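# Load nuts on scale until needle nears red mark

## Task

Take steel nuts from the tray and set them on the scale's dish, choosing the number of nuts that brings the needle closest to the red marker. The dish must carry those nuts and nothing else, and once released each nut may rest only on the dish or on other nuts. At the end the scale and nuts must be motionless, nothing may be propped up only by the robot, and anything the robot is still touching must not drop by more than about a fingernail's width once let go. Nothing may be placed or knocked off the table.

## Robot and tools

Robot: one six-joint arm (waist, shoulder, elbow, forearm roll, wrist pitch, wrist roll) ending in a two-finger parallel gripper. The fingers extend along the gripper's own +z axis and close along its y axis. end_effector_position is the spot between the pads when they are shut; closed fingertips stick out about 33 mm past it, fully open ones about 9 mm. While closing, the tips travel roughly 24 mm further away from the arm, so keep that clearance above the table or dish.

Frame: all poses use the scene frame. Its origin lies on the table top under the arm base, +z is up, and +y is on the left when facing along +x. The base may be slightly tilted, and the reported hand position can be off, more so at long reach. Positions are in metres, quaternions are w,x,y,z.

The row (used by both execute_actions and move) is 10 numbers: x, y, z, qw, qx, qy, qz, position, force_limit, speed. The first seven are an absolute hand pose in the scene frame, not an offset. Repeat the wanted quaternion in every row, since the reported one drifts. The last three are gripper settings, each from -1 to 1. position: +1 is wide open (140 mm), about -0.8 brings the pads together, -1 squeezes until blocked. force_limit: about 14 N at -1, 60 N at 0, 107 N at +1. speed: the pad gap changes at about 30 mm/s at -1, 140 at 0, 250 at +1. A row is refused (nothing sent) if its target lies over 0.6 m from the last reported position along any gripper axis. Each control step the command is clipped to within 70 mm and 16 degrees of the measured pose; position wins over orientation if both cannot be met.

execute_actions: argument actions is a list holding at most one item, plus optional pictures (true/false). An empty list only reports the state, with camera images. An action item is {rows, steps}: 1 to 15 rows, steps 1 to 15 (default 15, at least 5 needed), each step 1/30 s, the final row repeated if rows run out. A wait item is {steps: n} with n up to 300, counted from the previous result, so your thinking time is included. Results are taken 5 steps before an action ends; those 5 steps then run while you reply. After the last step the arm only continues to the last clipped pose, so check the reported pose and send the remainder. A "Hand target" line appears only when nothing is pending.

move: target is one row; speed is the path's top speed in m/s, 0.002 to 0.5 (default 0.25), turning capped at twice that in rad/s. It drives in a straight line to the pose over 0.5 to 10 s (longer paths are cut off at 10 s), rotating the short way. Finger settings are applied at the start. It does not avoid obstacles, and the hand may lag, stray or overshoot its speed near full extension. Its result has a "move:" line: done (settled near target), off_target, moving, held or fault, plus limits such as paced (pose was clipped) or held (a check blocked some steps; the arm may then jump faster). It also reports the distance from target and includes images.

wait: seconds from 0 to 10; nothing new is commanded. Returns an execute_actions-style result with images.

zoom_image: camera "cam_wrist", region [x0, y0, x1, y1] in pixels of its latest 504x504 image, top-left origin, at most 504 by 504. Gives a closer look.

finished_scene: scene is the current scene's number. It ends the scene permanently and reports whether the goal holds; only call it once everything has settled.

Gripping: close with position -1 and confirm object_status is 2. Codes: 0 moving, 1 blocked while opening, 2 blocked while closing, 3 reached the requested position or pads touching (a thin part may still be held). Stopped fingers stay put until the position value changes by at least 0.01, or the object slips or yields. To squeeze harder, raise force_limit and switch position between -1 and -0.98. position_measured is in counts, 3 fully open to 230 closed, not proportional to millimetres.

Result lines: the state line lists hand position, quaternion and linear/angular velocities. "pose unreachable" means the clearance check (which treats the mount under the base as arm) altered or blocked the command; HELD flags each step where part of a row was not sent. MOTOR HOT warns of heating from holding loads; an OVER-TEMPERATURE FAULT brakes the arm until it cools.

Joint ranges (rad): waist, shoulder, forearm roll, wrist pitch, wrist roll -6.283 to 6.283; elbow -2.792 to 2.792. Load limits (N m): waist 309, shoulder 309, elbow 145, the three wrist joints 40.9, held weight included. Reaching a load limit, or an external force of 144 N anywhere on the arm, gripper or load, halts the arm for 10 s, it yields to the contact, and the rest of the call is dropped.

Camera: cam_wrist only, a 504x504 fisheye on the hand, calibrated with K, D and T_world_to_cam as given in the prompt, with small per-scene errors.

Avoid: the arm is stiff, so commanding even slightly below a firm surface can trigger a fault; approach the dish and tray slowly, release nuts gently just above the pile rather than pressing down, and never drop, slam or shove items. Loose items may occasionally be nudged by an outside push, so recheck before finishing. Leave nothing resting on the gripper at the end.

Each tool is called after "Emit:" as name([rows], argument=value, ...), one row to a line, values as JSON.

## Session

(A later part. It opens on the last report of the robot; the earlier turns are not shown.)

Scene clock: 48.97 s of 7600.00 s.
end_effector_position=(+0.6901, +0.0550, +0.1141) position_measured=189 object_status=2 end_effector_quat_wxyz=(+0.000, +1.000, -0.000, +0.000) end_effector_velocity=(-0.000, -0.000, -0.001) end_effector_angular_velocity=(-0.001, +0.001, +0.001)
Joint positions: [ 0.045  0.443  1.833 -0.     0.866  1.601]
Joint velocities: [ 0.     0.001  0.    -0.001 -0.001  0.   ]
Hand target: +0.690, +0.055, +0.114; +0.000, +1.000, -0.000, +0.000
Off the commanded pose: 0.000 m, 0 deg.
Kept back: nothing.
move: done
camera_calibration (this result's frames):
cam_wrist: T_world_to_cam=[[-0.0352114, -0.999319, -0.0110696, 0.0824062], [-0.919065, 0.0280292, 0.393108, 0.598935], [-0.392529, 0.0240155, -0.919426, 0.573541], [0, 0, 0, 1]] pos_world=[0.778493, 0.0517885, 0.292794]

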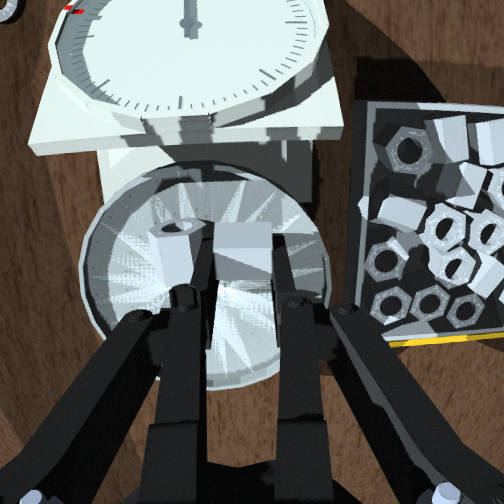

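Emit:
move(target=[0.68,0.042,0.128,0,1,0,0,-1,-0.3,-0.3], speed=0.04)

Emit:
move(target=[0.68,0.042,0.118,0,1,0,0,-1,-0.3,-0.3], speed=0.02)

Emit:
move(target=[0.68,0.042,0.113,0,1,0,0,-1,-0.3,-0.3], speed=0.02)

Scene clock: 50.03 s of 7600.00 s.
end_effector_position=(+0.6800, +0.0420, +0.1279) position_measured=189 object_status=2 end_effector_quat_wxyz=(+0.000, +1.000, +0.000, +0.000) end_effector_velocity=(-0.001, -0.001, -0.000) end_effector_angular_velocity=(-0.001, +0.001, +0.001)
Joint positions: [ 0.027  0.414  1.847 -0.     0.881  1.582]
Joint velocities: [-0.001  0.     0.001 -0.002  0.    -0.001]
Hand target: +0.680, +0.042, +0.128; +0.000, +1.000, +0.000, +0.000
Off the commanded pose: 0.000 m, 0 deg.
Kept back: nothing.
move: done
camera_calibration (this result's frames):
cam_wrist: T_world_to_cam=[[-0.035146, -0.999321, -0.0110632, 0.0692002], [-0.919051, 0.0279705, 0.393145, 0.584622], [-0.392568, 0.0239851, -0.91941, 0.582677], [0, 0, 0, 1]] pos_world=[0.76847, 0.0388255, 0.306644]

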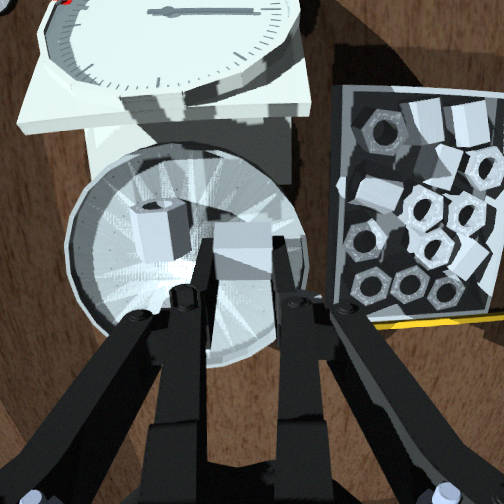

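Scene clock: 50.77 s of 7600.00 s.
end_effector_position=(+0.6800, +0.0420, +0.1181) position_measured=189 object_status=2 end_effector_quat_wxyz=(+0.000, +1.000, +0.000, +0.000) end_effector_velocity=(+0.000, +0.000, -0.002) end_effector_angular_velocity=(+0.000, -0.001, +0.001)
Joint positions: [ 0.026  0.425  1.853 -0.     0.864  1.582]
Joint velocities: [-0.     0.002  0.001  0.    -0.004 -0.001]
Hand target: +0.680, +0.042, +0.118; +0.000, +1.000, -0.000, -0.000
Off the commanded pose: 0.000 m, 0 deg.
Kept back: nothing.
move: done
camera_calibration (this result's frames):
cam_wrist: T_world_to_cam=[[-0.0351455, -0.999321, -0.0110655, 0.0690684], [-0.919053, 0.0279693, 0.393141, 0.588496], [-0.392564, 0.0239869, -0.919412, 0.573594], [0, 0, 0, 1]] pos_world=[0.768459, 0.038803, 0.296772]

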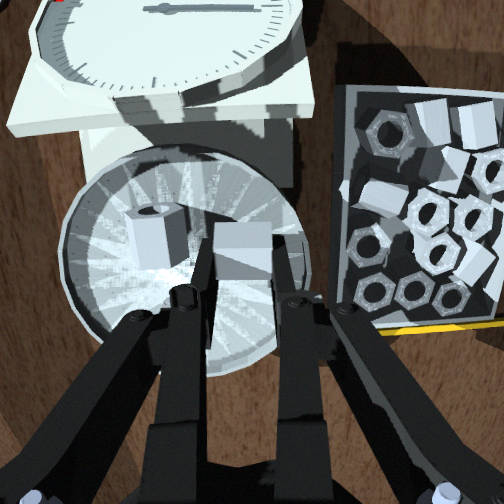

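Scene clock: 51.47 s of 7600.00 s.
end_effector_position=(+0.6800, +0.0420, +0.1130) position_measured=189 object_status=2 end_effector_quat_wxyz=(+0.000, +1.000, -0.000, +0.000) end_effector_velocity=(-0.001, +0.001, -0.001) end_effector_angular_velocity=(+0.001, +0.002, +0.000)
Joint positions: [ 0.026  0.43   1.856 -0.     0.855  1.582]
Joint velocities: [ 0.     0.001  0.001  0.001 -0.    -0.001]
Hand target: +0.680, +0.042, +0.113; +0.000, +1.000, -0.000, -0.000
Off the commanded pose: 0.000 m, 0 deg.
Kept back: nothing.
move: done
camera_calibration (this result's frames):
cam_wrist: T_world_to_cam=[[-0.0351944, -0.999318, -0.0111329, 0.0690744], [-0.919049, 0.0279875, 0.393149, 0.590463], [-0.39257, 0.0240684, -0.919407, 0.568959], [0, 0, 0, 1]] pos_world=[0.768452, 0.0388078, 0.291734]

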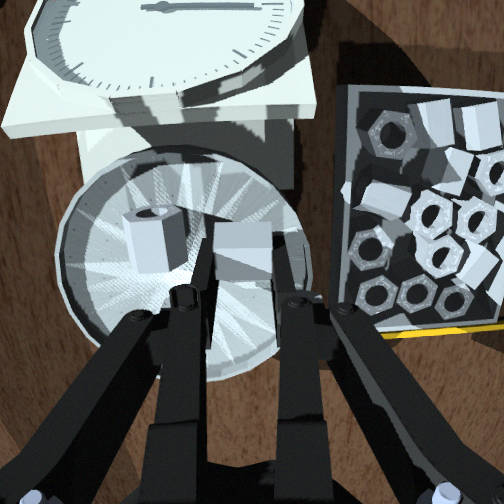

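Emit:
move(target=[0.68,0.042,0.109,0,1,0,0,-1,-0.3,-0.3], speed=0.02)

Emit:
move(target=[0.68,0.042,0.109,0,1,0,0,-0.33,-0.3,-0.3])

Emit:
move(target=[0.68,0.042,0.16,0,1,0,0,-0.33,-0.3,-0.3], speed=0.15)

Emit:
move(target=[0.64,-0.085,0.13,0,1,0,0,-0.33,-0.3,-0.3])

Scene clock: 52.40 s of 7600.00 s.
end_effector_position=(+0.6800, +0.0420, +0.1090) position_measured=189 object_status=2 end_effector_quat_wxyz=(+0.000, +1.000, -0.000, +0.000) end_effector_velocity=(-0.001, -0.000, -0.000) end_effector_angular_velocity=(-0.000, +0.002, +0.000)
Joint positions: [ 0.026  0.434  1.859 -0.     0.848  1.582]
Joint velocities: [-0.     0.     0.    -0.     0.001 -0.   ]
Hand target: +0.680, +0.042, +0.109; +0.000, +1.000, -0.000, -0.000
Off the commanded pose: 0.000 m, 0 deg.
Kept back: nothing.
move: done
camera_calibration (this result's frames):
cam_wrist: T_world_to_cam=[[-0.0351937, -0.999318, -0.0111356, 0.0690307], [-0.919048, 0.0279859, 0.39315, 0.592037], [-0.39257, 0.0240706, -0.919407, 0.565274], [0, 0, 0, 1]] pos_world=[0.76845, 0.0388086, 0.287726]

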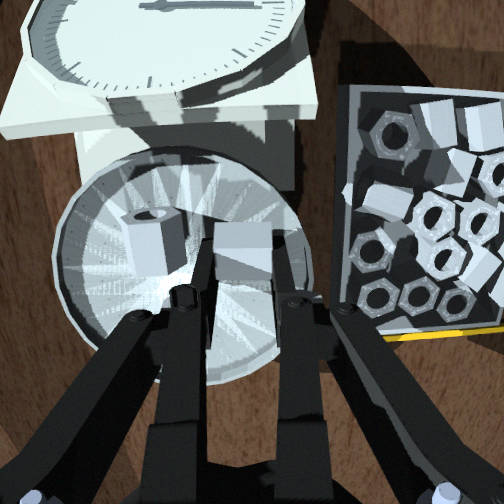

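Scene clock: 53.10 s of 7600.00 s.
end_effector_position=(+0.6800, +0.0420, +0.1090) position_measured=171 object_status=3 end_effector_quat_wxyz=(+0.000, +1.000, +0.000, +0.000) end_effector_velocity=(-0.000, +0.000, +0.000) end_effector_angular_velocity=(-0.000, +0.001, +0.001)
Joint positions: [ 0.026  0.434  1.859 -0.     0.848  1.582]
Joint velocities: [ 0.    -0.001  0.    -0.001  0.001 -0.   ]
Hand target: +0.680, +0.042, +0.109; +0.000, +1.000, -0.000, +0.000
Off the commanded pose: 0.000 m, 0 deg.
Kept back: nothing.
move: done
camera_calibration (this result's frames):
cam_wrist: T_world_to_cam=[[-0.0351852, -0.999319, -0.0111359, 0.0690244], [-0.91905, 0.027978, 0.393147, 0.592043], [-0.392568, 0.0240674, -0.919408, 0.565247], [0, 0, 0, 1]] pos_world=[0.768443, 0.0388092, 0.287701]

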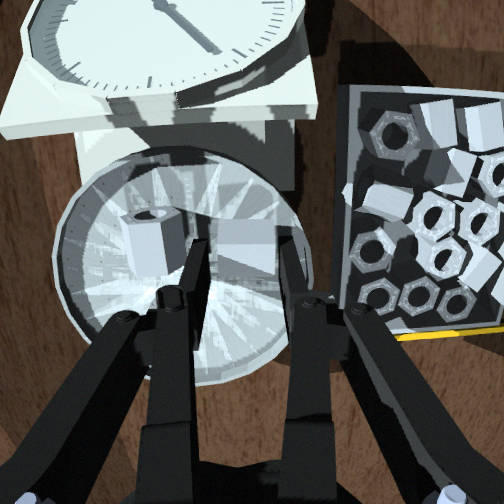

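Scene clock: 53.90 s of 7600.00 s.
end_effector_position=(+0.6799, +0.0420, +0.1599) position_measured=171 object_status=3 end_effector_quat_wxyz=(-0.000, +1.000, +0.000, -0.000) end_effector_velocity=(+0.001, +0.000, +0.001) end_effector_angular_velocity=(+0.000, -0.002, +0.001)
Joint positions: [ 0.026  0.381  1.825 -0.     0.935  1.582]
Joint velocities: [ 0.    -0.001 -0.001  0.    -0.001 -0.001]
Hand target: +0.680, +0.042, +0.160; -0.000, +1.000, +0.000, +0.000
Off the commanded pose: 0.000 m, 0 deg.
Kept back: nothing.
move: done
camera_calibration (this result's frames):
cam_wrist: T_world_to_cam=[[-0.0351527, -0.999319, -0.0112131, 0.0695965], [-0.919035, 0.0279168, 0.393186, 0.571945], [-0.392605, 0.0241268, -0.919391, 0.61204], [0, 0, 0, 1]] pos_world=[0.768374, 0.0388157, 0.338604]

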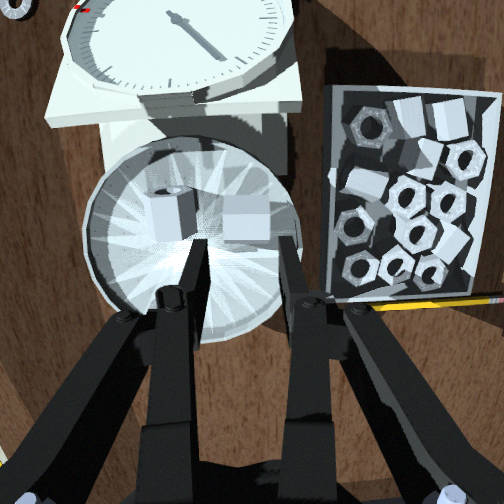

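Scene clock: 54.90 s of 7600.00 s.
end_effector_position=(+0.6403, -0.0851, +0.1300) position_measured=171 object_status=3 end_effector_quat_wxyz=(+0.000, +1.000, +0.000, +0.000) end_effector_velocity=(-0.000, -0.001, -0.001) end_effector_angular_velocity=(+0.001, +0.001, -0.001)
Joint positions: [-0.17   0.366  1.917 -0.001  0.859  1.386]
Joint velocities: [-0.002  0.001 -0.     0.001 -0.    -0.001]
Hand target: +0.640, -0.085, +0.130; +0.000, +1.000, -0.000, +0.000
Off the commanded pose: 0.000 m, 0 deg.
Kept back: nothing.
move: done
camera_calibration (this result's frames):
cam_wrist: T_world_to_cam=[[-0.0351809, -0.999326, -0.0104805, -0.0592342], [-0.919118, 0.0282359, 0.392969, 0.550949], [-0.392408, 0.0234578, -0.919492, 0.571916], [0, 0, 0, 1]] pos_world=[0.728728, -0.0881667, 0.308746]

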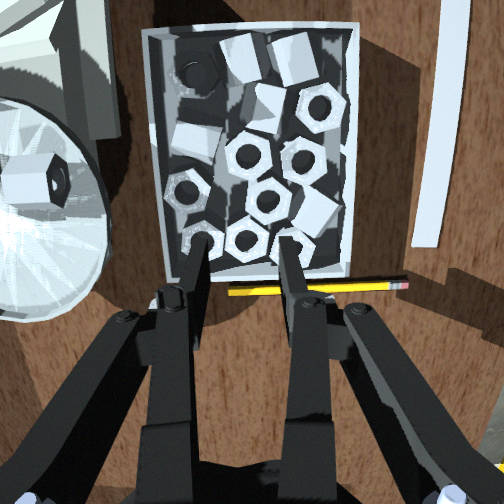

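Emit:
move(target=[0.739,-0.056,0.085,0,0.7071,-0.7071,0,-0.33,-0.3,-0.3], speed=0.4)

Scene clock: 57.67 s of 7600.00 s.
end_effector_position=(+0.7390, -0.0558, +0.0852) position_measured=171 object_status=3 end_effector_quat_wxyz=(-0.000, +0.707, -0.707, -0.000) end_effector_velocity=(+0.000, +0.000, -0.000) end_effector_angular_velocity=(-0.001, +0.000, -0.004)
Joint positions: [-0.107  0.535  1.745  0.     0.861  3.019]
Joint velocities: [ 0.001  0.    -0.001 -0.002  0.     0.006]
Hand target: +0.739, -0.056, +0.085; -0.000, +0.707, -0.707, -0.000
Off the commanded pose: 0.000 m, 0 deg.
Kept back: nothing.
move: done
camera_calibration (this result's frames):
cam_wrist: T_world_to_cam=[[-0.999328, 0.0349153, -0.011149, 0.743309], [0.0277178, 0.918945, 0.39341, 0.00842463], [0.0239814, 0.392836, -0.919296, 0.281582], [0, 0, 0, 1]] pos_world=[0.735823, -0.14431, 0.26383]

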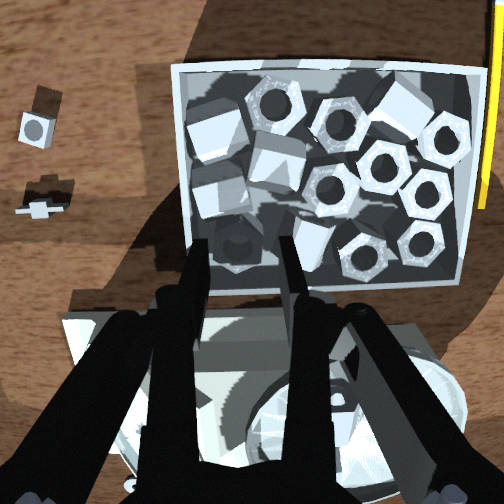

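Emit:
move(target=[0.742,-0.052,0.072,0,0.7071,-0.7071,0,-0.33,-0.3,-0.3], speed=0.04)

Scene clock: 58.63 s of 7600.00 s.
end_effector_position=(+0.7420, -0.0520, +0.0721) position_measured=171 object_status=3 end_effector_quat_wxyz=(+0.000, +0.707, -0.707, -0.000) end_effector_velocity=(+0.001, +0.001, -0.000) end_effector_angular_velocity=(+0.001, -0.001, -0.001)
Joint positions: [-0.101  0.553  1.746 -0.     0.843  3.025]
Joint velocities: [ 0.001  0.    -0.     0.002 -0.001  0.001]
Hand target: +0.742, -0.052, +0.072; -0.000, +0.707, -0.707, -0.000
Off the commanded pose: 0.000 m, 0 deg.
Kept back: nothing.
move: done
camera_calibration (this result's frames):
cam_wrist: T_world_to_cam=[[-0.999318, 0.0352017, -0.0111135, 0.746021], [0.0280016, 0.919043, 0.393161, 0.00981385], [0.0240537, 0.392582, -0.919402, 0.267907], [0, 0, 0, 1]] pos_world=[0.738794, -0.140456, 0.250747]

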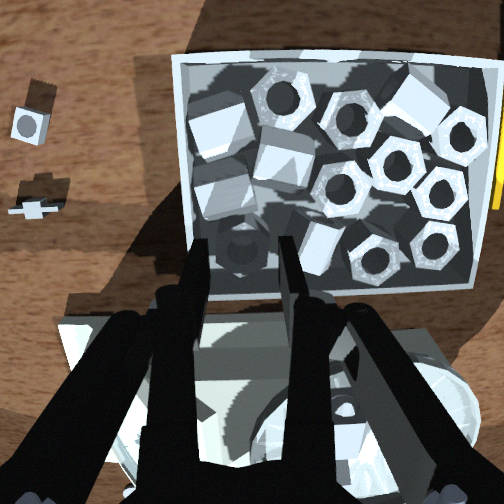

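Emit:
move(target=[0.740,-0.052,0.072,0,0.7071,-0.7071,0,-0.33,-0.3,-0.3], speed=0.02)

Emit:
move(target=[0.740,-0.052,0.052,0,0.7071,-0.7071,0,-0.33,-0.3,-0.3], speed=0.02)

Emit:
move(target=[0.740,-0.052,0.052,0,0.7071,-0.7071,0,-1,-0.3,-0.3])

Emit:
move(target=[0.73,-0.052,0.16,0,0.7071,-0.7071,0,-1,-0.3,-0.3], speed=0.15)

Emit:
move(target=[0.625,0.115,0.16,0,0.7071,-0.7071,0,-1,-0.3,-0.3])

Scene clock: 59.57 s of 7600.00 s.
end_effector_position=(+0.7400, -0.0520, +0.0720) position_measured=171 object_status=3 end_effector_quat_wxyz=(+0.000, +0.707, -0.707, -0.000) end_effector_velocity=(+0.000, -0.000, +0.001) end_effector_angular_velocity=(-0.001, -0.001, +0.001)
Joint positions: [-0.101  0.55   1.75  -0.     0.841  3.025]
Joint velocities: [ 0.    -0.001  0.    -0.001 -0.    -0.   ]
Hand target: +0.740, -0.052, +0.072; +0.000, +0.707, -0.707, +0.000
Off the commanded pose: 0.000 m, 0 deg.
Kept back: nothing.
move: done
camera_calibration (this result's frames):
cam_wrist: T_world_to_cam=[[-0.99932, 0.0351662, -0.0111288, 0.744052], [0.0279632, 0.91905, 0.393149, 0.00990129], [0.0240535, 0.39257, -0.919408, 0.267891], [0, 0, 0, 1]] pos_world=[0.736825, -0.140431, 0.250689]

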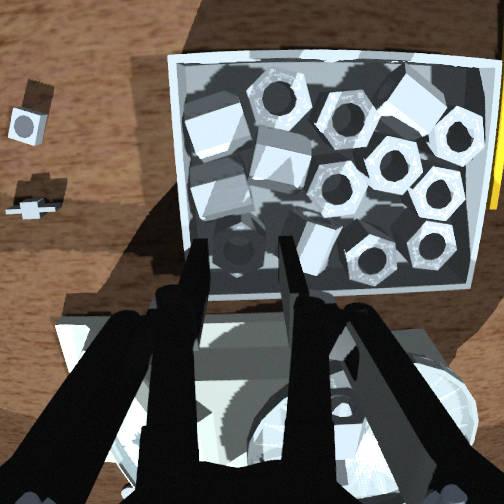

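Scene clock: 70.47 s of 7600.00 s.
end_effector_position=(+0.7427, -0.0522, +0.0624) position_measured=171 object_status=3 end_effector_quat_wxyz=(-0.002, +0.707, -0.707, +0.002) end_effector_velocity=(-0.000, +0.001, +0.000) end_effector_angular_velocity=(+0.001, +0.001, +0.000)
Joint positions: [-0.101  0.562  1.752  0.     0.823  3.025]
Joint velocities: [ 0.001 -0.     0.     0.001  0.001 -0.   ]
Hand target: +0.743, -0.052, +0.062; -0.002, +0.707, -0.707, +0.002
Off the commanded pose: 0.011 m, 0 deg.
FORCE FAULT: contact force on the arm reached its limit, and the arm stopped for 10 seconds. The contact can be on any part of the arm, not only on its tool. The arm's remaining commands of this call were not run. The arm holds still and accepts commands again. Move the arm away from the contact; if what it grips holds it there, let go first. Pushing or pulling that hard again can fault the arm again.
Kept back: nothing.
move: fault
camera_calibration (this result's frames):
cam_wrist: T_world_to_cam=[[-0.99925, 0.0353639, -0.0157555, 0.746868], [0.0263333, 0.919166, 0.392989, 0.0150357], [0.0283795, 0.392279, -0.919408, 0.255871], [0, 0, 0, 1]] pos_world=[0.738651, -0.140605, 0.241108]

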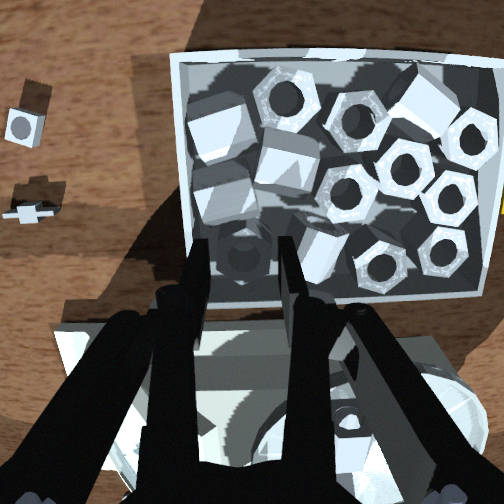

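not run: a fault stop came before this call.

not run: a fault stop came before this call.

not run: a fault stop came before this call.

Emit:
move(target=[0.7425,-0.052,0.068,0,0.7071,-0.7071,0,-0.33,-0.3,-0.3], speed=0.02)

Emit:
move(target=[0.7425,-0.052,0.068,0,0.7071,-0.7071,0,-0.385,-0.3,-0.3])

Emit:
move(target=[0.7425,-0.052,0.062,0,0.7071,-0.7071,0,-0.385,-0.3,-0.3], speed=0.01)

Emit:
move(target=[0.7425,-0.052,0.0605,0,0.7071,-0.7071,0,-0.385,-0.3,-0.3], speed=0.005)

Scene clock: 71.53 s of 7600.00 s.
end_effector_position=(+0.7425, -0.0520, +0.0679) position_measured=171 object_status=3 end_effector_quat_wxyz=(-0.000, +0.707, -0.707, +0.000) end_effector_velocity=(+0.000, -0.000, +0.001) end_effector_angular_velocity=(-0.000, -0.000, +0.000)
Joint positions: [-0.101  0.558  1.746 -0.     0.837  3.025]
Joint velocities: [-0.    -0.001 -0.    -0.     0.001 -0.   ]
Hand target: +0.742, -0.052, +0.068; -0.000, +0.707, -0.707, -0.000
Off the commanded pose: 0.000 m, 0 deg.
Kept back: nothing.
move: done
camera_calibration (this result's frames):
cam_wrist: T_world_to_cam=[[-0.999318, 0.0351859, -0.0111581, 0.746489], [0.0279696, 0.919045, 0.393158, 0.0114282], [0.0240885, 0.392578, -0.919403, 0.264089], [0, 0, 0, 1]] pos_world=[0.739299, -0.140444, 0.246641]

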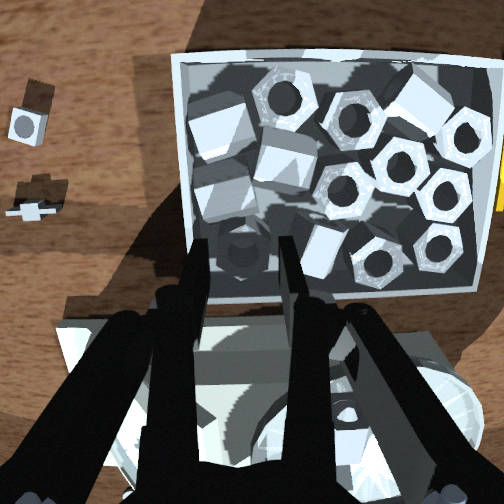

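Scene clock: 72.23 s of 7600.00 s.
end_effector_position=(+0.7425, -0.0520, +0.0680) position_measured=178 object_status=3 end_effector_quat_wxyz=(+0.000, +0.707, -0.707, -0.000) end_effector_velocity=(+0.000, -0.000, +0.000) end_effector_angular_velocity=(-0.000, -0.001, +0.001)
Joint positions: [-0.101  0.558  1.746 -0.     0.837  3.025]
Joint velocities: [ 0.    -0.    -0.    -0.    -0.001 -0.001]
Hand target: +0.742, -0.052, +0.068; -0.000, +0.707, -0.707, -0.000
Off the commanded pose: 0.000 m, 0 deg.
Kept back: nothing.
move: done
camera_calibration (this result's frames):
cam_wrist: T_world_to_cam=[[-0.999319, 0.0351868, -0.0111371, 0.746495], [0.0279788, 0.919048, 0.393151, 0.0114], [0.0240693, 0.392572, -0.919406, 0.264154], [0, 0, 0, 1]] pos_world=[0.73931, -0.140443, 0.246697]

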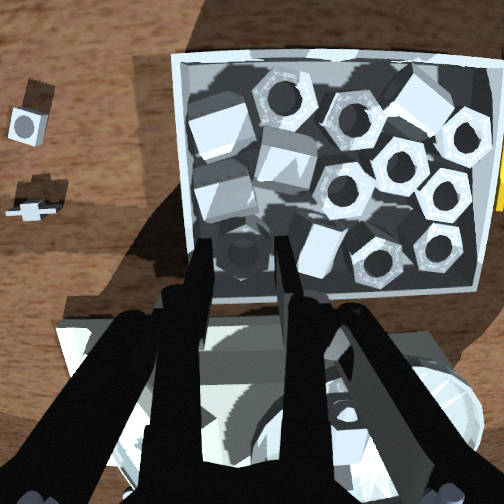

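Scene clock: 73.07 s of 7600.00 s.
end_effector_position=(+0.7425, -0.0520, +0.0620) position_measured=178 object_status=3 end_effector_quat_wxyz=(+0.000, +0.707, -0.707, +0.000) end_effector_velocity=(-0.000, -0.000, -0.000) end_effector_angular_velocity=(-0.001, -0.000, +0.001)
Joint positions: [-0.101  0.564  1.749 -0.     0.828  3.025]
Joint velocities: [ 0.    -0.     0.    -0.001 -0.     0.   ]
Hand target: +0.743, -0.052, +0.062; +0.000, +0.707, -0.707, +0.000
Off the commanded pose: 0.000 m, 0 deg.
Kept back: nothing.
move: done
camera_calibration (this result's frames):
cam_wrist: T_world_to_cam=[[-0.999319, 0.0351877, -0.0111423, 0.74644], [0.0279779, 0.919052, 0.393142, 0.0137468], [0.0240741, 0.392563, -0.91941, 0.25867], [0, 0, 0, 1]] pos_world=[0.739319, -0.140444, 0.240737]

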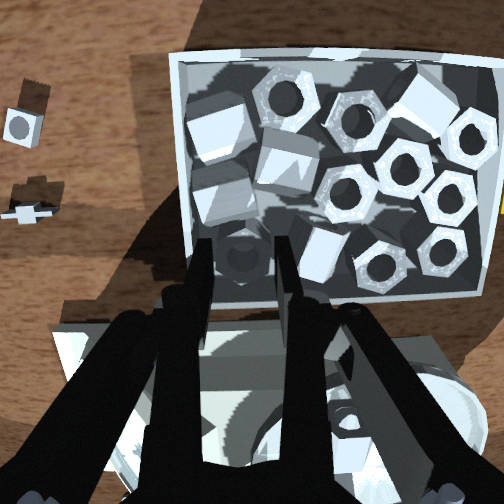

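Scene clock: 73.77 s of 7600.00 s.
end_effector_position=(+0.7425, -0.0520, +0.0605) position_measured=178 object_status=3 end_effector_quat_wxyz=(+0.000, +0.707, -0.707, +0.000) end_effector_velocity=(+0.001, -0.000, +0.000) end_effector_angular_velocity=(-0.002, -0.003, +0.002)
Joint positions: [-0.101  0.566  1.75  -0.     0.826  3.025]
Joint velocities: [ 0.    -0.    -0.    -0.002 -0.002 -0.   ]
Hand target: +0.743, -0.052, +0.061; +0.000, +0.707, -0.707, +0.000
Off the commanded pose: 0.000 m, 0 deg.
Kept back: nothing.
move: done
camera_calibration (this result's frames):
cam_wrist: T_world_to_cam=[[-0.999319, 0.0351876, -0.0111382, 0.746415], [0.0279794, 0.919052, 0.393143, 0.0143449], [0.0240704, 0.392563, -0.91941, 0.257269], [0, 0, 0, 1]] pos_world=[0.739312, -0.140443, 0.23921]

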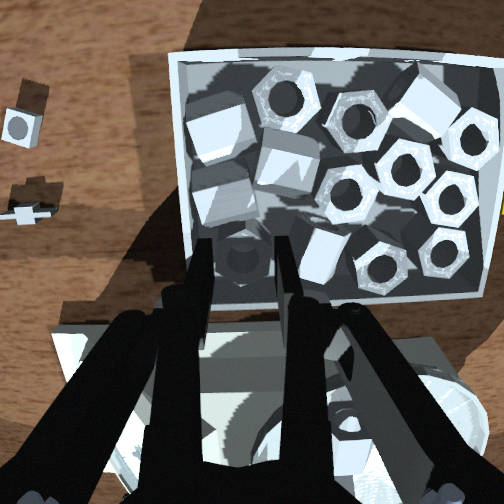

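Emit:
move(target=[0.7425,-0.052,0.057,0,0.7071,-0.7071,0,-0.385,-0.3,-0.3], speed=0.005)

Emit:
move(target=[0.7425,-0.052,0.054,0,0.7071,-0.7071,0,-0.385,-0.3,-0.3], speed=0.005)

Emit:
move(target=[0.7425,-0.052,0.054,0,0.7071,-0.7071,0,-1,-0.3,-0.3])

Emit:
move(target=[0.74,-0.052,0.16,0,0.7071,-0.7071,0,-1,-0.3,-0.3], speed=0.15)

Emit:
move(target=[0.625,0.115,0.16,0,0.7071,-0.7071,0,-1,-0.3,-0.3])

Scene clock: 74.93 s of 7600.00 s.
end_effector_position=(+0.7425, -0.0520, +0.0570) position_measured=178 object_status=3 end_effector_quat_wxyz=(-0.000, +0.707, -0.707, +0.000) end_effector_velocity=(-0.000, +0.000, -0.001) end_effector_angular_velocity=(-0.000, +0.001, +0.001)
Joint positions: [-0.101  0.57   1.751 -0.     0.82   3.025]
Joint velocities: [ 0.001  0.001  0.    -0.001 -0.    -0.   ]
Hand target: +0.743, -0.052, +0.057; +0.000, +0.707, -0.707, +0.000
Off the commanded pose: 0.000 m, 0 deg.
Kept back: nothing.
move: done
camera_calibration (this result's frames):
cam_wrist: T_world_to_cam=[[-0.999318, 0.0351874, -0.0111678, 0.746391], [0.0279676, 0.919053, 0.393141, 0.0157218], [0.0240974, 0.392561, -0.91941, 0.254052], [0, 0, 0, 1]] pos_world=[0.739321, -0.140443, 0.235732]

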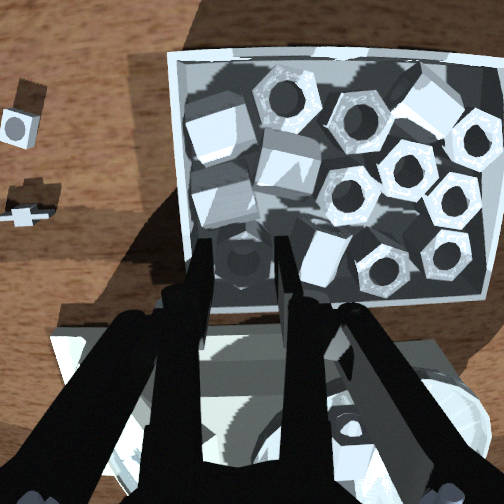

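Scene clock: 75.77 s of 7600.00 s.
end_effector_position=(+0.7425, -0.0520, +0.0540) position_measured=178 object_status=3 end_effector_quat_wxyz=(-0.000, +0.707, -0.707, +0.000) end_effector_velocity=(+0.000, -0.000, -0.000) end_effector_angular_velocity=(-0.001, -0.001, +0.001)
Joint positions: [-0.101  0.573  1.752 -0.     0.816  3.025]
Joint velocities: [ 0.     0.001  0.    -0.001 -0.002  0.   ]
Hand target: +0.743, -0.052, +0.054; +0.000, +0.707, -0.707, +0.000
Off the commanded pose: 0.000 m, 0 deg.
Kept back: nothing.
move: done
camera_calibration (this result's frames):
cam_wrist: T_world_to_cam=[[-0.999318, 0.0351868, -0.011173, 0.74636], [0.0279651, 0.919053, 0.393141, 0.0169023], [0.0241019, 0.39256, -0.91941, 0.251292], [0, 0, 0, 1]] pos_world=[0.739322, -0.140443, 0.232735]

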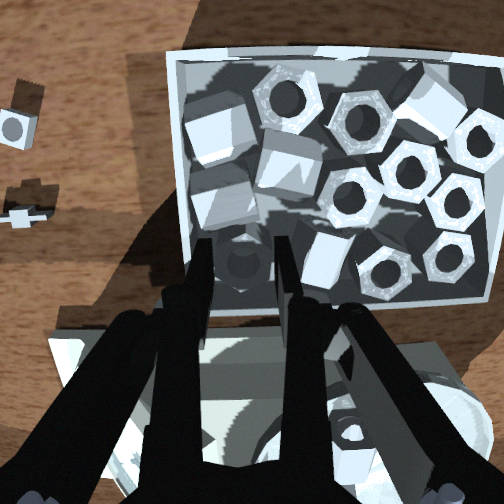

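Scene clock: 76.47 s of 7600.00 s.
end_effector_position=(+0.7425, -0.0520, +0.0540) position_measured=189 object_status=2 end_effector_quat_wxyz=(+0.000, +0.707, -0.707, -0.000) end_effector_velocity=(+0.000, +0.000, -0.001) end_effector_angular_velocity=(+0.000, +0.000, -0.000)
Joint positions: [-0.101  0.573  1.752 -0.     0.816  3.025]
Joint velocities: [-0.     0.001  0.     0.    -0.001 -0.   ]
Hand target: +0.743, -0.052, +0.054; +0.000, +0.707, -0.707, +0.000
Off the commanded pose: 0.000 m, 0 deg.
Kept back: nothing.
move: done
camera_calibration (this result's frames):
cam_wrist: T_world_to_cam=[[-0.999319, 0.035187, -0.0111084, 0.746328], [0.0279904, 0.91905, 0.393146, 0.0168964], [0.0240428, 0.392567, -0.919409, 0.251299], [0, 0, 0, 1]] pos_world=[0.739305, -0.140441, 0.232694]

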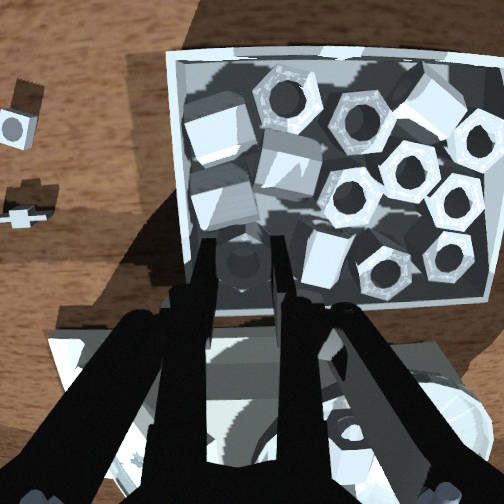

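Scene clock: 77.57 s of 7600.00 s.
end_effector_position=(+0.7399, -0.0520, +0.1599) position_measured=189 object_status=2 end_effector_quat_wxyz=(-0.000, +0.707, -0.707, -0.000) end_effector_velocity=(+0.000, -0.000, +0.001) end_effector_angular_velocity=(-0.000, -0.001, +0.001)
Joint positions: [-0.101  0.462  1.699  0.     0.98   3.025]
Joint velocities: [-0.    -0.001 -0.    -0.     0.    -0.001]
Hand target: +0.740, -0.052, +0.160; -0.000, +0.707, -0.707, -0.000
Off the commanded pose: 0.000 m, 0 deg.
Kept back: nothing.
move: done
camera_calibration (this result's frames):
cam_wrist: T_world_to_cam=[[-0.999323, 0.0350618, -0.0111024, 0.744866], [0.0278753, 0.919015, 0.393237, -0.0246226], [0.0239908, 0.392661, -0.91937, 0.348726], [0, 0, 0, 1]] pos_world=[0.736682, -0.140419, 0.33856]

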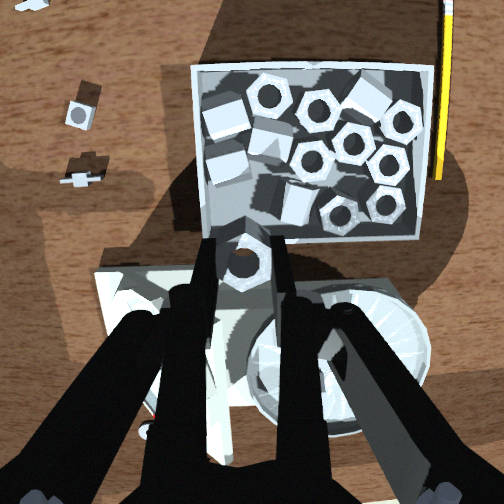

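Scene clock: 78.83 s of 7600.00 s.
end_effector_position=(+0.6247, +0.1148, +0.1598) position_measured=189 object_status=2 end_effector_quat_wxyz=(-0.000, +0.707, -0.707, -0.000) end_effector_velocity=(-0.001, +0.001, +0.001) end_effector_angular_velocity=(-0.000, -0.000, +0.001)
Joint positions: [0.143 0.319 1.917 0.001 0.906 3.268]
Joint velocities: [ 0.002 -0.001  0.001 -0.     0.     0.001]
Hand target: +0.625, +0.115, +0.160; -0.000, +0.707, -0.707, -0.000
Off the commanded pose: 0.000 m, 0 deg.
Kept back: nothing.
move: done
camera_calibration (this result's frames):
cam_wrist: T_world_to_cam=[[-0.999317, 0.0353171, -0.0108994, 0.623864], [0.0281759, 0.918776, 0.393773, -0.174919], [0.023921, 0.393197, -0.919143, 0.285911], [0, 0, 0, 1]] pos_world=[0.621527, 0.0262595, 0.338471]

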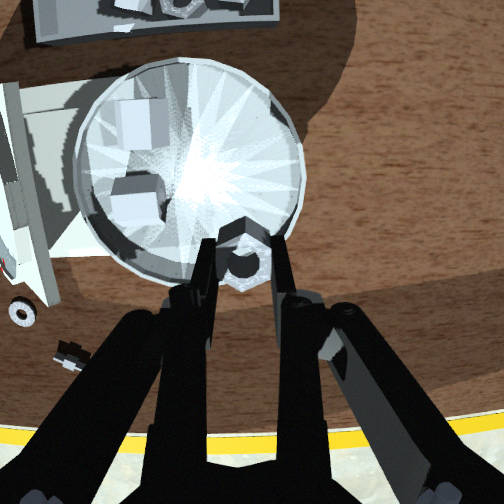

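Emit:
move(target=[0.632,0.113,0.116,0,0.7071,-0.7071,0,-1,-0.3,-0.3], speed=0.05)

Emit:
move(target=[0.632,0.113,0.116,0,0.7071,-0.7071,0,-0.36,-0.3,-0.3])

Emit:
move(target=[0.632,0.113,0.16,0,0.7071,-0.7071,0,-0.36,-0.3,-0.3], speed=0.15)

Emit:
move(target=[0.70,-0.03,0.12,0,0.7071,-0.7071,0,-0.36,-0.3,-0.3])

Scene clock: 80.83 s of 7600.00 s.
end_effector_position=(+0.6321, +0.1130, +0.1161) position_measured=189 object_status=2 end_effector_quat_wxyz=(+0.000, +0.707, -0.707, +0.000) end_effector_velocity=(-0.000, -0.000, -0.001) end_effector_angular_velocity=(-0.002, +0.001, +0.002)
Joint positions: [ 0.139  0.377  1.933 -0.     0.831  3.265]
Joint velocities: [ 0.     0.001  0.    -0.002 -0.     0.   ]
Hand target: +0.632, +0.113, +0.116; +0.000, +0.707, -0.707, +0.000
Off the commanded pose: 0.000 m, 0 deg.
Kept back: nothing.
move: done
camera_calibration (this result's frames):
cam_wrist: T_world_to_cam=[[-0.999317, 0.0352385, -0.0111645, 0.630853], [0.0280169, 0.919066, 0.393106, -0.156085], [0.0241134, 0.392524, -0.919426, 0.246223], [0, 0, 0, 1]] pos_world=[0.628858, 0.0245739, 0.294785]

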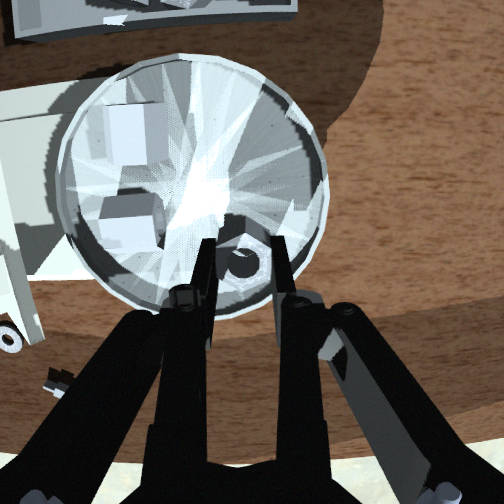

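Scene clock: 81.53 s of 7600.00 s.
end_effector_position=(+0.6320, +0.1130, +0.1160) position_measured=174 object_status=3 end_effector_quat_wxyz=(+0.000, +0.707, -0.707, +0.000) end_effector_velocity=(+0.000, +0.000, -0.001) end_effector_angular_velocity=(+0.001, +0.000, -0.001)
Joint positions: [ 0.139  0.377  1.934 -0.     0.831  3.265]
Joint velocities: [-0.     0.001  0.     0.001 -0.001  0.   ]
Hand target: +0.632, +0.113, +0.116; +0.000, +0.707, -0.707, +0.000
Off the commanded pose: 0.000 m, 0 deg.
Kept back: nothing.
move: done
camera_calibration (this result's frames):
cam_wrist: T_world_to_cam=[[-0.99932, 0.0351359, -0.011156, 0.630813], [0.0279259, 0.919071, 0.393101, -0.155972], [0.0240651, 0.392522, -0.919428, 0.246195], [0, 0, 0, 1]] pos_world=[0.628815, 0.0245481, 0.294709]

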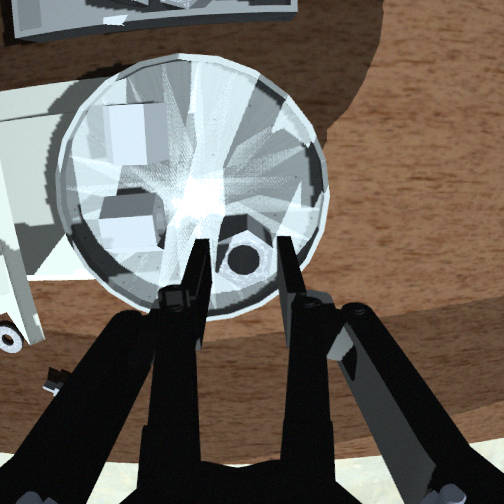

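Scene clock: 82.33 s of 7600.00 s.
end_effector_position=(+0.6319, +0.1130, +0.1599) position_measured=174 object_status=3 end_effector_quat_wxyz=(-0.000, +0.707, -0.707, -0.000) end_effector_velocity=(+0.001, -0.000, +0.002) end_effector_angular_velocity=(+0.000, -0.003, +0.001)
Joint positions: [ 0.139  0.328  1.904 -0.     0.91   3.265]
Joint velocities: [-0.    -0.002 -0.001 -0.    -0.    -0.001]
Hand target: +0.632, +0.113, +0.160; -0.000, +0.707, -0.707, -0.000
Off the commanded pose: 0.000 m, 0 deg.
Kept back: nothing.
move: done
camera_calibration (this result's frames):
cam_wrist: T_world_to_cam=[[-0.999321, 0.0351405, -0.0111028, 0.631226], [0.0279489, 0.919035, 0.393184, -0.173271], [0.0240206, 0.392607, -0.919393, 0.286584], [0, 0, 0, 1]] pos_world=[0.628756, 0.0245452, 0.338619]

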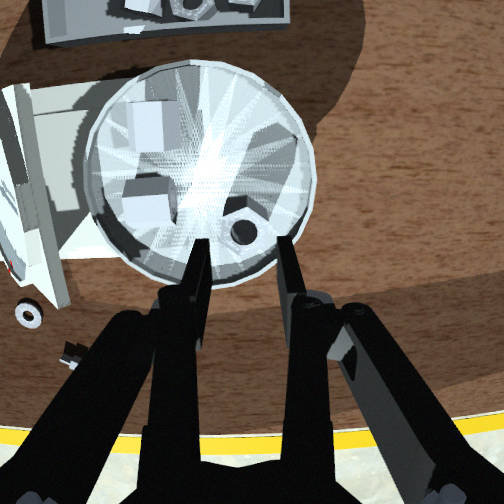

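Scene clock: 83.43 s of 7600.00 s.
end_effector_position=(+0.7003, -0.0299, +0.1201) position_measured=174 object_status=3 end_effector_quat_wxyz=(+0.000, +0.707, -0.707, +0.000) end_effector_velocity=(+0.000, -0.001, +0.000) end_effector_angular_velocity=(+0.001, +0.001, -0.001)
Joint positions: [-0.076  0.447  1.812 -0.001  0.882  3.051]
Joint velocities: [-0.002  0.    -0.001  0.001  0.001 -0.001]
Hand target: +0.700, -0.030, +0.120; +0.000, +0.707, -0.707, +0.000
Off the commanded pose: 0.000 m, 0 deg.
Kept back: nothing.
move: done
camera_calibration (this result's frames):
cam_wrist: T_world_to_cam=[[-0.999318, 0.0351337, -0.0113962, 0.704186], [0.0278441, 0.919308, 0.392552, -0.0280395], [0.0242684, 0.391966, -0.919659, 0.3043], [0, 0, 0, 1]] pos_world=[0.697101, -0.118239, 0.298884]

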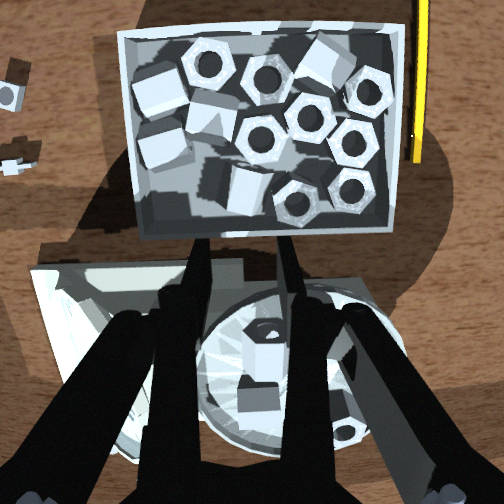

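Emit:
zoom_image(camera="cam_wrist", region=[110,10,410,250])

Region (110, 10, 410, 250) of cam_wrist's 504x504 image, scaled by 1.680, with more detail than that image has; it fills the top 403 rows of this view, and the rest is white.

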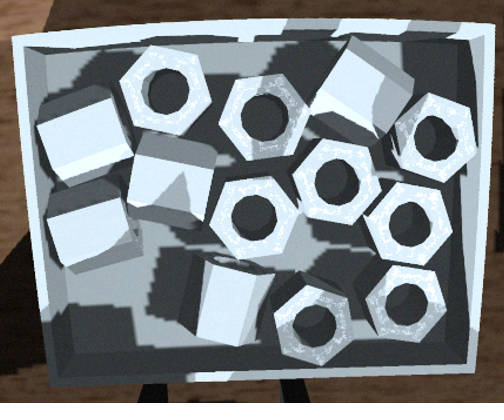

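Emit:
move(target=[0.746,-0.081,0.075,0,0.9914,0.1305,0,-0.28,-0.3,-0.3], speed=0.4)

Scene clock: 87.07 s of 7600.00 s.
end_effector_position=(+0.7462, -0.0810, +0.0751) position_measured=164 object_status=3 end_effector_quat_wxyz=(+0.000, +0.991, +0.130, +0.000) end_effector_velocity=(-0.001, +0.000, +0.000) end_effector_angular_velocity=(+0.002, +0.003, +0.004)
Joint positions: [-0.139  0.558  1.73  -0.     0.854  1.156]
Joint velocities: [-0.001 -0.    -0.001  0.002  0.004 -0.006]
Hand target: +0.746, -0.081, +0.075; +0.000, +0.991, +0.130, -0.000
Off the commanded pose: 0.000 m, 0 deg.
Kept back: nothing.
move: done
camera_calibration (this result's frames):
cam_wrist: T_world_to_cam=[[0.224326, -0.974454, -0.0108378, -0.243548], [-0.895064, -0.210423, 0.393169, 0.632422], [-0.385406, -0.0784976, -0.919402, 0.54935], [0, 0, 0, 1]] pos_world=[0.832415, -0.061128, 0.253785]

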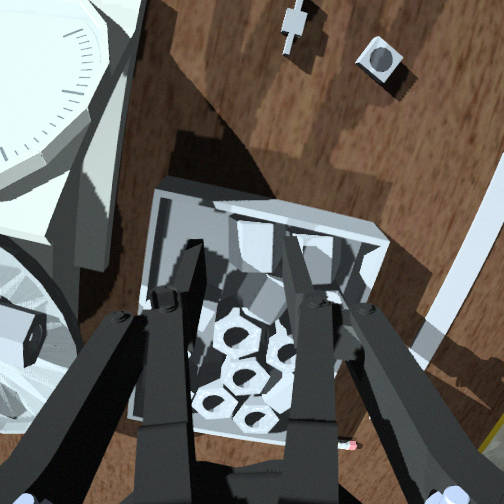

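Emit:
move(target=[0.749,-0.075,0.066,0,0.9914,0.1305,0,-0.28,-0.3,-0.3], speed=0.02)

Emit:
move(target=[0.749,-0.075,0.060,0,0.9914,0.1305,0,-0.28,-0.3,-0.3], speed=0.005)

Emit:
move(target=[0.749,-0.075,0.055,0,0.9914,0.1305,0,-0.28,-0.3,-0.3], speed=0.005)

Scene clock: 88.10 s of 7600.00 s.
end_effector_position=(+0.7490, -0.0750, +0.0661) position_measured=164 object_status=3 end_effector_quat_wxyz=(-0.000, +0.991, +0.130, +0.000) end_effector_velocity=(+0.000, +0.000, +0.000) end_effector_angular_velocity=(-0.001, -0.001, +0.002)
Joint positions: [-0.13   0.57   1.729 -0.     0.843  1.163]
Joint velocities: [ 0.001  0.    -0.    -0.002 -0.001  0.   ]
Hand target: +0.749, -0.075, +0.066; -0.000, +0.991, +0.131, -0.000
Off the commanded pose: 0.000 m, 0 deg.
Kept back: nothing.
move: done
camera_calibration (this result's frames):
cam_wrist: T_world_to_cam=[[0.224603, -0.974387, -0.0111465, -0.238689], [-0.894991, -0.210799, 0.393135, 0.639668], [-0.385416, -0.0783233, -0.919413, 0.542631], [0, 0, 0, 1]] pos_world=[0.835246, -0.0552334, 0.244765]

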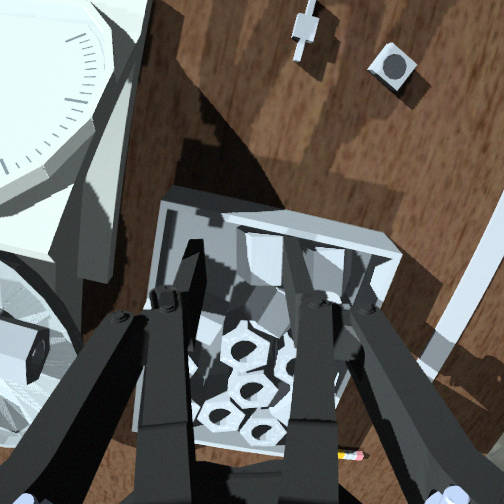

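Scene clock: 89.53 s of 7600.00 s.
end_effector_position=(+0.7490, -0.0750, +0.0600) position_measured=164 object_status=3 end_effector_quat_wxyz=(-0.000, +0.991, +0.130, +0.000) end_effector_velocity=(+0.000, +0.000, -0.001) end_effector_angular_velocity=(+0.001, -0.000, -0.000)
Joint positions: [-0.13   0.577  1.731 -0.     0.833  1.163]
Joint velocities: [-0.     0.001  0.     0.002 -0.001 -0.001]
Hand target: +0.749, -0.075, +0.060; +0.000, +0.991, +0.131, -0.000
Off the commanded pose: 0.000 m, 0 deg.
Kept back: nothing.
move: done
camera_calibration (this result's frames):
cam_wrist: T_world_to_cam=[[0.22459, -0.97439, -0.0111384, -0.238718], [-0.895005, -0.210787, 0.393109, 0.642086], [-0.38539, -0.0783197, -0.919424, 0.537092], [0, 0, 0, 1]] pos_world=[0.835274, -0.0551958, 0.238746]

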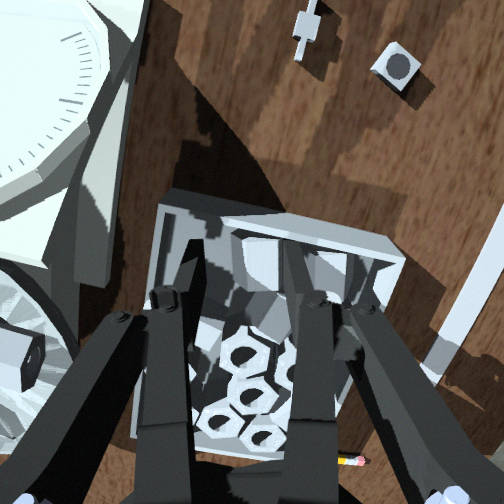

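Scene clock: 90.77 s of 7600.00 s.
end_effector_position=(+0.7490, -0.0750, +0.0550) position_measured=164 object_status=3 end_effector_quat_wxyz=(-0.000, +0.991, +0.130, -0.000) end_effector_velocity=(-0.001, +0.000, -0.001) end_effector_angular_velocity=(+0.001, +0.002, +0.001)
Joint positions: [-0.13   0.582  1.733 -0.     0.826  1.163]
Joint velocities: [ 0.     0.001  0.001  0.001  0.001 -0.002]
Hand target: +0.749, -0.075, +0.055; +0.000, +0.991, +0.131, -0.000
Off the commanded pose: 0.000 m, 0 deg.
Kept back: nothing.
move: done
camera_calibration (this result's frames):
cam_wrist: T_world_to_cam=[[0.224601, -0.974387, -0.0111822, -0.238749], [-0.894956, -0.210804, 0.393212, 0.643986], [-0.385498, -0.0783082, -0.91938, 0.532495], [0, 0, 0, 1]] pos_world=[0.835238, -0.0551804, 0.233672]

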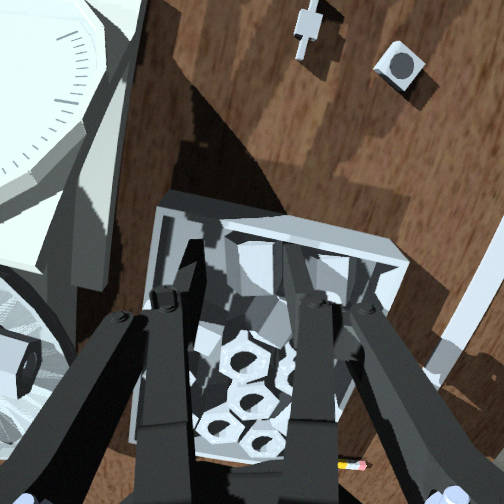

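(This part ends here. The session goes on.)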